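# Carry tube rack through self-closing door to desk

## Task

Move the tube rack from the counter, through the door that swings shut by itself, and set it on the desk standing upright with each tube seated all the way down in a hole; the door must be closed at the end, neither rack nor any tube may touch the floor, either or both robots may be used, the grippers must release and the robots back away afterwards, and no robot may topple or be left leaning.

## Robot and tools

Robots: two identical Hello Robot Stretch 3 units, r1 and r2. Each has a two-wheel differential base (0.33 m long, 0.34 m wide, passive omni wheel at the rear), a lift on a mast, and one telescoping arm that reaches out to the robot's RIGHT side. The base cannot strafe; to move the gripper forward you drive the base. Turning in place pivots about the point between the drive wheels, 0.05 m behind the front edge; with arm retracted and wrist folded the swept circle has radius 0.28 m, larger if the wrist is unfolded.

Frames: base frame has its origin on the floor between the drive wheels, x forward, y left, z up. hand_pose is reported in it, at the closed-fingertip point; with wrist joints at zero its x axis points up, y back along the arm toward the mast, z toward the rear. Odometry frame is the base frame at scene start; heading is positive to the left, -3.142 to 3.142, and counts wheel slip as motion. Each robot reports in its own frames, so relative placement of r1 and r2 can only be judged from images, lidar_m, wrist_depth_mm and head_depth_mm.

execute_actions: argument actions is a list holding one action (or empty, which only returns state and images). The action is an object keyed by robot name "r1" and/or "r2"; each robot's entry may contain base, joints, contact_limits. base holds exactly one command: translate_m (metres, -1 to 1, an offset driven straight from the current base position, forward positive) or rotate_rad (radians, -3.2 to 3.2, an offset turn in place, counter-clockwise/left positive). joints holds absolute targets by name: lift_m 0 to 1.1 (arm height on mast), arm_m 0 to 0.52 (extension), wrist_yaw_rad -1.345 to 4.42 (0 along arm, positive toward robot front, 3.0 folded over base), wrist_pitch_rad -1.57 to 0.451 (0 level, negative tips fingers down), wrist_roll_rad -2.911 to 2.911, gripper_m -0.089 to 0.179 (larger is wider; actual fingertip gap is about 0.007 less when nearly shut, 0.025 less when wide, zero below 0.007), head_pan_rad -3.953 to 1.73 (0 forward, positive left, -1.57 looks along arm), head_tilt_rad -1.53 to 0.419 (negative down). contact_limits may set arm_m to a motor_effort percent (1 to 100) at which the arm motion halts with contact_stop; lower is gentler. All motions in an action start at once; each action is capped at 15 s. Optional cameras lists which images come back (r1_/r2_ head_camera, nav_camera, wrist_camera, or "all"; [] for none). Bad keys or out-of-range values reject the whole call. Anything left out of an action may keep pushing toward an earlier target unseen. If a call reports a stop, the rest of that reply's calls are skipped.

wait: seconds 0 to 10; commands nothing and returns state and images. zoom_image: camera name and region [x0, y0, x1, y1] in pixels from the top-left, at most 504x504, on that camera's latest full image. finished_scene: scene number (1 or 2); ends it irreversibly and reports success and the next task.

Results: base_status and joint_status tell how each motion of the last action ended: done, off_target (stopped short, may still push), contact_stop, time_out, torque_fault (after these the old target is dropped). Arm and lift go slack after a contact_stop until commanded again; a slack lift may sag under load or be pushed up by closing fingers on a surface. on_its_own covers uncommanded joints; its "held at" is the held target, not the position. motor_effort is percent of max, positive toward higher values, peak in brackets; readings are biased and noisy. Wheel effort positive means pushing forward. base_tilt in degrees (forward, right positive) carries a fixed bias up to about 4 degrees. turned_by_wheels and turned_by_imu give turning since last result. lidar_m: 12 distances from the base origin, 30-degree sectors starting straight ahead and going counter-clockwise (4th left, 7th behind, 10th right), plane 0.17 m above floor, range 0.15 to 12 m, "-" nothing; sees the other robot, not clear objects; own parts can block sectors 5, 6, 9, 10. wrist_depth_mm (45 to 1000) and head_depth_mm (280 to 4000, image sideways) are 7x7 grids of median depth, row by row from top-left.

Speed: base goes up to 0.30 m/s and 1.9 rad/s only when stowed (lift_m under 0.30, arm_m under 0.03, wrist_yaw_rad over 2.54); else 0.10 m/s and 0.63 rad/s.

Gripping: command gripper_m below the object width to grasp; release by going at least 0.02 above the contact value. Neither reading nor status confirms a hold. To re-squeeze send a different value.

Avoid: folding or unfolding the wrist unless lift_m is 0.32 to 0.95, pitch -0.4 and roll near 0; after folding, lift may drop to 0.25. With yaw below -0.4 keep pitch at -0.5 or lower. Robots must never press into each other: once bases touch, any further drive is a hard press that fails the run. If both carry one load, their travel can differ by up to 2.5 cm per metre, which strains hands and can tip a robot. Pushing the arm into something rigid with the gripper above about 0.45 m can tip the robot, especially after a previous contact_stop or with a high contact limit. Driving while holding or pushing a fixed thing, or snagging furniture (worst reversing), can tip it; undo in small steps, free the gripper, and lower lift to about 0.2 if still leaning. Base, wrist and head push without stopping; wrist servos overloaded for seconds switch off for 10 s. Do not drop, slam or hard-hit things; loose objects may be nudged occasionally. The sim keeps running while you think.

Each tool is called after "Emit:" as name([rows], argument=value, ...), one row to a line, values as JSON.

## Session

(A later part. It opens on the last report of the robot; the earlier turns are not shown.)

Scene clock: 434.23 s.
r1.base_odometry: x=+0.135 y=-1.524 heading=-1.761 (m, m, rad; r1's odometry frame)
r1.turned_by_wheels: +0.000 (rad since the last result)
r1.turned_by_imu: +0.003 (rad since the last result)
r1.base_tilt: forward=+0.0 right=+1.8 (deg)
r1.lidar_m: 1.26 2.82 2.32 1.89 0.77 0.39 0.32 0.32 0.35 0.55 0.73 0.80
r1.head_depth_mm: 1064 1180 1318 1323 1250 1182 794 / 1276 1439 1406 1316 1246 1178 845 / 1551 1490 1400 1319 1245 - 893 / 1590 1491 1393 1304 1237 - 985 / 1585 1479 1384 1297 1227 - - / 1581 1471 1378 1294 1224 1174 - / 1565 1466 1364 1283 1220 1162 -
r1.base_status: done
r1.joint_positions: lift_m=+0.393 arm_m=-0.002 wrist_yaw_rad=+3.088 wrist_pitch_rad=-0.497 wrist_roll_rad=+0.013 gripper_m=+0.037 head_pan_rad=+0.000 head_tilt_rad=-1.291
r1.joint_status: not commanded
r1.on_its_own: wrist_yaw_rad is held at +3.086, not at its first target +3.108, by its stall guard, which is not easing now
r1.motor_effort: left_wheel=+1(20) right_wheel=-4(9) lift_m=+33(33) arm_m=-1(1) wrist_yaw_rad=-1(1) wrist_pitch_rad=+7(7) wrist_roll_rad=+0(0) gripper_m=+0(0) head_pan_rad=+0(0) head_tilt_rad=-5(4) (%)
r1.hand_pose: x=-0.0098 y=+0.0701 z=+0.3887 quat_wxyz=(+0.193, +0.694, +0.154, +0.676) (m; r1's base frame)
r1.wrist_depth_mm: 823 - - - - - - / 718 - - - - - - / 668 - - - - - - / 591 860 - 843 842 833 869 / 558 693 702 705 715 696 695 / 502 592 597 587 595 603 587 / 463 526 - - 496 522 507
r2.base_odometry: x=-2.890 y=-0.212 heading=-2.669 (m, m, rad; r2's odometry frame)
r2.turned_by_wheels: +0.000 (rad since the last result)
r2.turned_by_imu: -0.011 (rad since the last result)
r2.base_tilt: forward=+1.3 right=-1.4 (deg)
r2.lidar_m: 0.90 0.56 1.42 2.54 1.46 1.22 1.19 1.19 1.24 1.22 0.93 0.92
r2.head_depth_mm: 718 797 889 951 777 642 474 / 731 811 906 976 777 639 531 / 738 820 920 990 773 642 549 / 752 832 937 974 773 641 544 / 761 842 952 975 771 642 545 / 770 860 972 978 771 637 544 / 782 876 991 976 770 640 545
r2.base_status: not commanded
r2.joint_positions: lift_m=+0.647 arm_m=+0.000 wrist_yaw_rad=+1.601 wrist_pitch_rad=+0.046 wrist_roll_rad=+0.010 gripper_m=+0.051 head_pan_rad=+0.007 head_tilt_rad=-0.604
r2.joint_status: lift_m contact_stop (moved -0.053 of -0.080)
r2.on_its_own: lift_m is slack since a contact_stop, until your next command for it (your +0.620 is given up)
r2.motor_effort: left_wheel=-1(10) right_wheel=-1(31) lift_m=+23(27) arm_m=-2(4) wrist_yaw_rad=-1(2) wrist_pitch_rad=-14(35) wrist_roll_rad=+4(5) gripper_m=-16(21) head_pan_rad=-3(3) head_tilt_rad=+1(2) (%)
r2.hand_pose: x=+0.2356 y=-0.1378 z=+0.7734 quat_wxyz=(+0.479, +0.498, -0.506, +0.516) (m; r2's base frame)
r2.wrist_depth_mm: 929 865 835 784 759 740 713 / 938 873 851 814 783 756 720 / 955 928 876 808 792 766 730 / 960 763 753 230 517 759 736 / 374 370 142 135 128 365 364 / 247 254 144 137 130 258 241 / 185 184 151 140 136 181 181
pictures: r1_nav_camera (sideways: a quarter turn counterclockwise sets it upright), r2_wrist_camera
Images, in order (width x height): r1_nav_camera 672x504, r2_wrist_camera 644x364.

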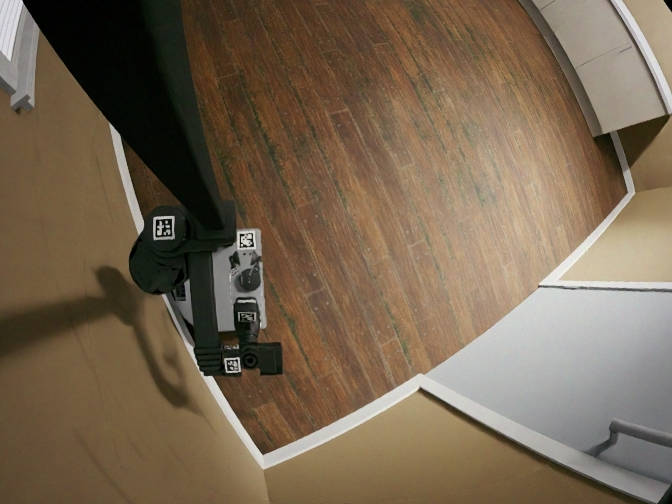

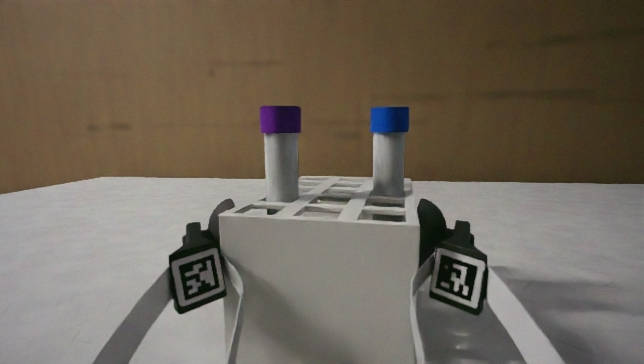

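r1 stayed in the counter room and the door is shut; fine. Release.

Emit:
execute_actions([
  {"r2":{"joints":{"gripper_m":0.13,"lift_m":0.665}}},
], cameras=[])

Emit:
execute_actions([
  {"r2":{"base":{"translate_m":-0.35}}},
], cameras=["r2_wrist_camera","r2_nav_camera"])

Scene clock: 435.90 s.
r1.base_odometry: x=+0.135 y=-1.524 heading=-1.761 (m, m, rad; r1's odometry frame)
r1.turned_by_wheels: +0.000 (rad since the last result)
r1.turned_by_imu: +0.000 (rad since the last result)
r1.base_tilt: forward=+0.1 right=+2.0 (deg)
r1.lidar_m: 1.26 2.82 2.32 1.89 0.77 0.39 0.32 0.32 0.35 0.54 0.73 0.80
r1.head_depth_mm: 1061 1185 1319 1332 1251 1181 795 / 1264 1448 1403 1319 1244 1175 843 / 1558 1493 1406 1311 1237 - 893 / 1596 1490 1388 1306 1238 - 987 / 1590 1483 1379 1299 1231 - - / 1580 1466 1370 1295 1220 1171 - / 1566 1458 1367 1288 1209 1157 -
r1.base_status: not commanded
r1.joint_positions: lift_m=+0.393 arm_m=-0.002 wrist_yaw_rad=+3.088 wrist_pitch_rad=-0.497 wrist_roll_rad=+0.013 gripper_m=+0.037 head_pan_rad=+0.000 head_tilt_rad=-1.291
r1.joint_status: not commanded
r1.on_its_own: wrist_yaw_rad is held at +3.086, not at its first target +3.108, by its stall guard, which is not easing now
r1.motor_effort: left_wheel=+1(1) right_wheel=-4(4) lift_m=+34(34) arm_m=-1(1) wrist_yaw_rad=-2(1) wrist_pitch_rad=+7(7) wrist_roll_rad=+0(0) gripper_m=+1(1) head_pan_rad=+0(0) head_tilt_rad=-4(4) (%)
r1.hand_pose: x=-0.0098 y=+0.0701 z=+0.3887 quat_wxyz=(+0.193, +0.694, +0.154, +0.676) (m; r1's base frame)
r1.wrist_depth_mm: 816 - - - - - - / 736 - - - - - - / 659 - - - - - - / 609 841 - 850 874 858 851 / 555 703 670 699 691 706 683 / 505 591 594 597 597 602 596 / 461 529 - - 502 516 509
r2.base_odometry: x=-2.890 y=-0.212 heading=-2.669 (m, m, rad; r2's odometry frame)
r2.turned_by_wheels: +0.000 (rad since the last result)
r2.turned_by_imu: +0.000 (rad since the last result)
r2.base_tilt: forward=+1.3 right=-1.4 (deg)
r2.lidar_m: 0.90 0.56 1.42 2.54 1.46 1.22 1.18 1.19 1.24 1.22 0.93 0.92
r2.head_depth_mm: 719 797 891 954 777 638 485 / 726 809 901 973 776 641 523 / 736 820 924 986 777 639 549 / 749 832 936 975 776 640 547 / 762 847 949 974 774 638 546 / 771 859 972 975 775 638 545 / 782 873 989 972 773 638 543
r2.base_status: not commanded
r2.joint_positions: lift_m=+0.665 arm_m=+0.000 wrist_yaw_rad=+1.600 wrist_pitch_rad=-0.016 wrist_roll_rad=+0.013 gripper_m=+0.130 head_pan_rad=+0.007 head_tilt_rad=-0.604
r2.joint_status: all done
r2.motor_effort: left_wheel=-1(1) right_wheel=+0(0) lift_m=+26(29) arm_m=-2(2) wrist_yaw_rad=+0(2) wrist_pitch_rad=+4(14) wrist_roll_rad=+2(4) gripper_m=+0(92) head_pan_rad=-3(2) head_tilt_rad=+1(1) (%)
r2.hand_pose: x=+0.2344 y=-0.1379 z=+0.7754 quat_wxyz=(+0.494, +0.514, -0.491, +0.500) (m; r2's base frame)
r2.wrist_depth_mm: 889 846 820 797 746 712 696 / 930 857 836 803 764 739 718 / 969 909 849 806 779 772 726 / 605 597 588 250 443 563 553 / 344 357 142 136 185 359 328 / 241 - 146 138 134 - 234 / 196 185 162 143 139 182 181
pictures: none
No camera images: the call's "cameras" was empty. Leave "cameras" out to get every camera's image.

Scene clock: 440.63 s.
r1.base_odometry: x=+0.135 y=-1.524 heading=-1.761 (m, m, rad; r1's odometry frame)
r1.turned_by_wheels: +0.000 (rad since the last result)
r1.turned_by_imu: +0.000 (rad since the last result)
r1.base_tilt: forward=+0.2 right=+2.0 (deg)
r1.lidar_m: 1.26 2.82 2.32 1.89 0.76 0.39 0.32 0.32 0.35 0.55 0.73 0.81
r1.head_depth_mm: 1067 1192 1313 1325 1250 1180 795 / 1264 1444 1406 1323 1247 1176 839 / 1555 1489 1395 1311 1242 - 893 / 1591 1482 1396 1308 1232 - 988 / 1585 1477 1380 1302 1228 - - / 1579 1470 1382 1286 1219 1167 - / 1565 1470 1374 1282 1216 1159 -
r1.base_status: not commanded
r1.joint_positions: lift_m=+0.393 arm_m=-0.002 wrist_yaw_rad=+3.088 wrist_pitch_rad=-0.497 wrist_roll_rad=+0.013 gripper_m=+0.037 head_pan_rad=+0.000 head_tilt_rad=-1.291
r1.joint_status: not commanded
r1.on_its_own: wrist_yaw_rad is held at +3.086, not at its first target +3.108, by its stall guard, which is not easing now
r1.motor_effort: left_wheel=+1(2) right_wheel=-4(4) lift_m=+34(33) arm_m=-1(1) wrist_yaw_rad=-2(2) wrist_pitch_rad=+7(8) wrist_roll_rad=+0(0) gripper_m=+0(1) head_pan_rad=+0(1) head_tilt_rad=-4(4) (%)
r1.hand_pose: x=-0.0098 y=+0.0701 z=+0.3887 quat_wxyz=(+0.193, +0.694, +0.154, +0.676) (m; r1's base frame)
r1.wrist_depth_mm: 816 - - - - - - / 731 - - - - - - / 660 - - - - - - / 614 876 - 858 857 866 838 / 550 696 708 702 702 689 705 / 512 585 608 584 603 590 599 / 458 524 - - 503 510 513
r2.base_odometry: x=-2.578 y=-0.053 heading=-2.669 (m, m, rad; r2's odometry frame)
r2.turned_by_wheels: +0.000 (rad since the last result)
r2.turned_by_imu: -0.001 (rad since the last result)
r2.base_tilt: forward=+1.4 right=-1.4 (deg)
r2.lidar_m: 1.25 0.86 1.97 2.23 1.01 0.87 0.86 0.85 1.21 1.19 1.12 1.27
r2.head_depth_mm: 1016 1116 1218 980 756 675 1243 / 1030 1135 1241 980 720 676 1235 / 1045 1161 1269 980 777 691 1237 / 1055 1178 1258 975 771 692 1231 / 1069 1199 1285 974 775 1345 1236 / 1091 1215 1310 979 774 1325 1226 / 1108 1238 1335 971 773 1384 1212
r2.base_status: done
r2.joint_positions: lift_m=+0.665 arm_m=+0.000 wrist_yaw_rad=+1.600 wrist_pitch_rad=-0.016 wrist_roll_rad=+0.013 gripper_m=+0.130 head_pan_rad=+0.007 head_tilt_rad=-0.604
r2.joint_status: not commanded
r2.motor_effort: left_wheel=-1(6) right_wheel=+0(4) lift_m=+26(27) arm_m=-2(3) wrist_yaw_rad=+0(1) wrist_pitch_rad=+4(4) wrist_roll_rad=+2(3) gripper_m=+0(0) head_pan_rad=-2(3) head_tilt_rad=+1(1) (%)
r2.hand_pose: x=+0.2344 y=-0.1379 z=+0.7754 quat_wxyz=(+0.494, +0.514, -0.491, +0.500) (m; r2's base frame)
r2.wrist_depth_mm: - - - - - - 991 / - - - - - - - / - - - - - - - / 597 590 587 494 573 564 555 / - 409 407 369 362 359 333 / - - - - - - - / - - - - - - -
pictures: r2_nav_camera (sideways: a quarter turn counterclockwise sets it upright), r2_wrist_camera
Images, in order (width x height): r2_nav_camera 672x504, r2_wrist_camera 644x364.

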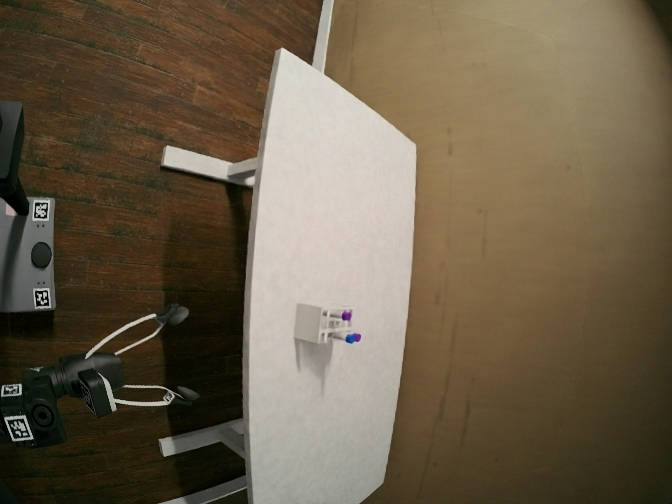

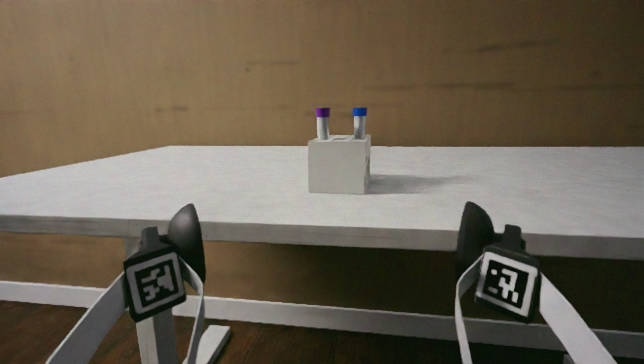

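Emit:
finished_scene(scene=1)

The scene is finished: the task was done.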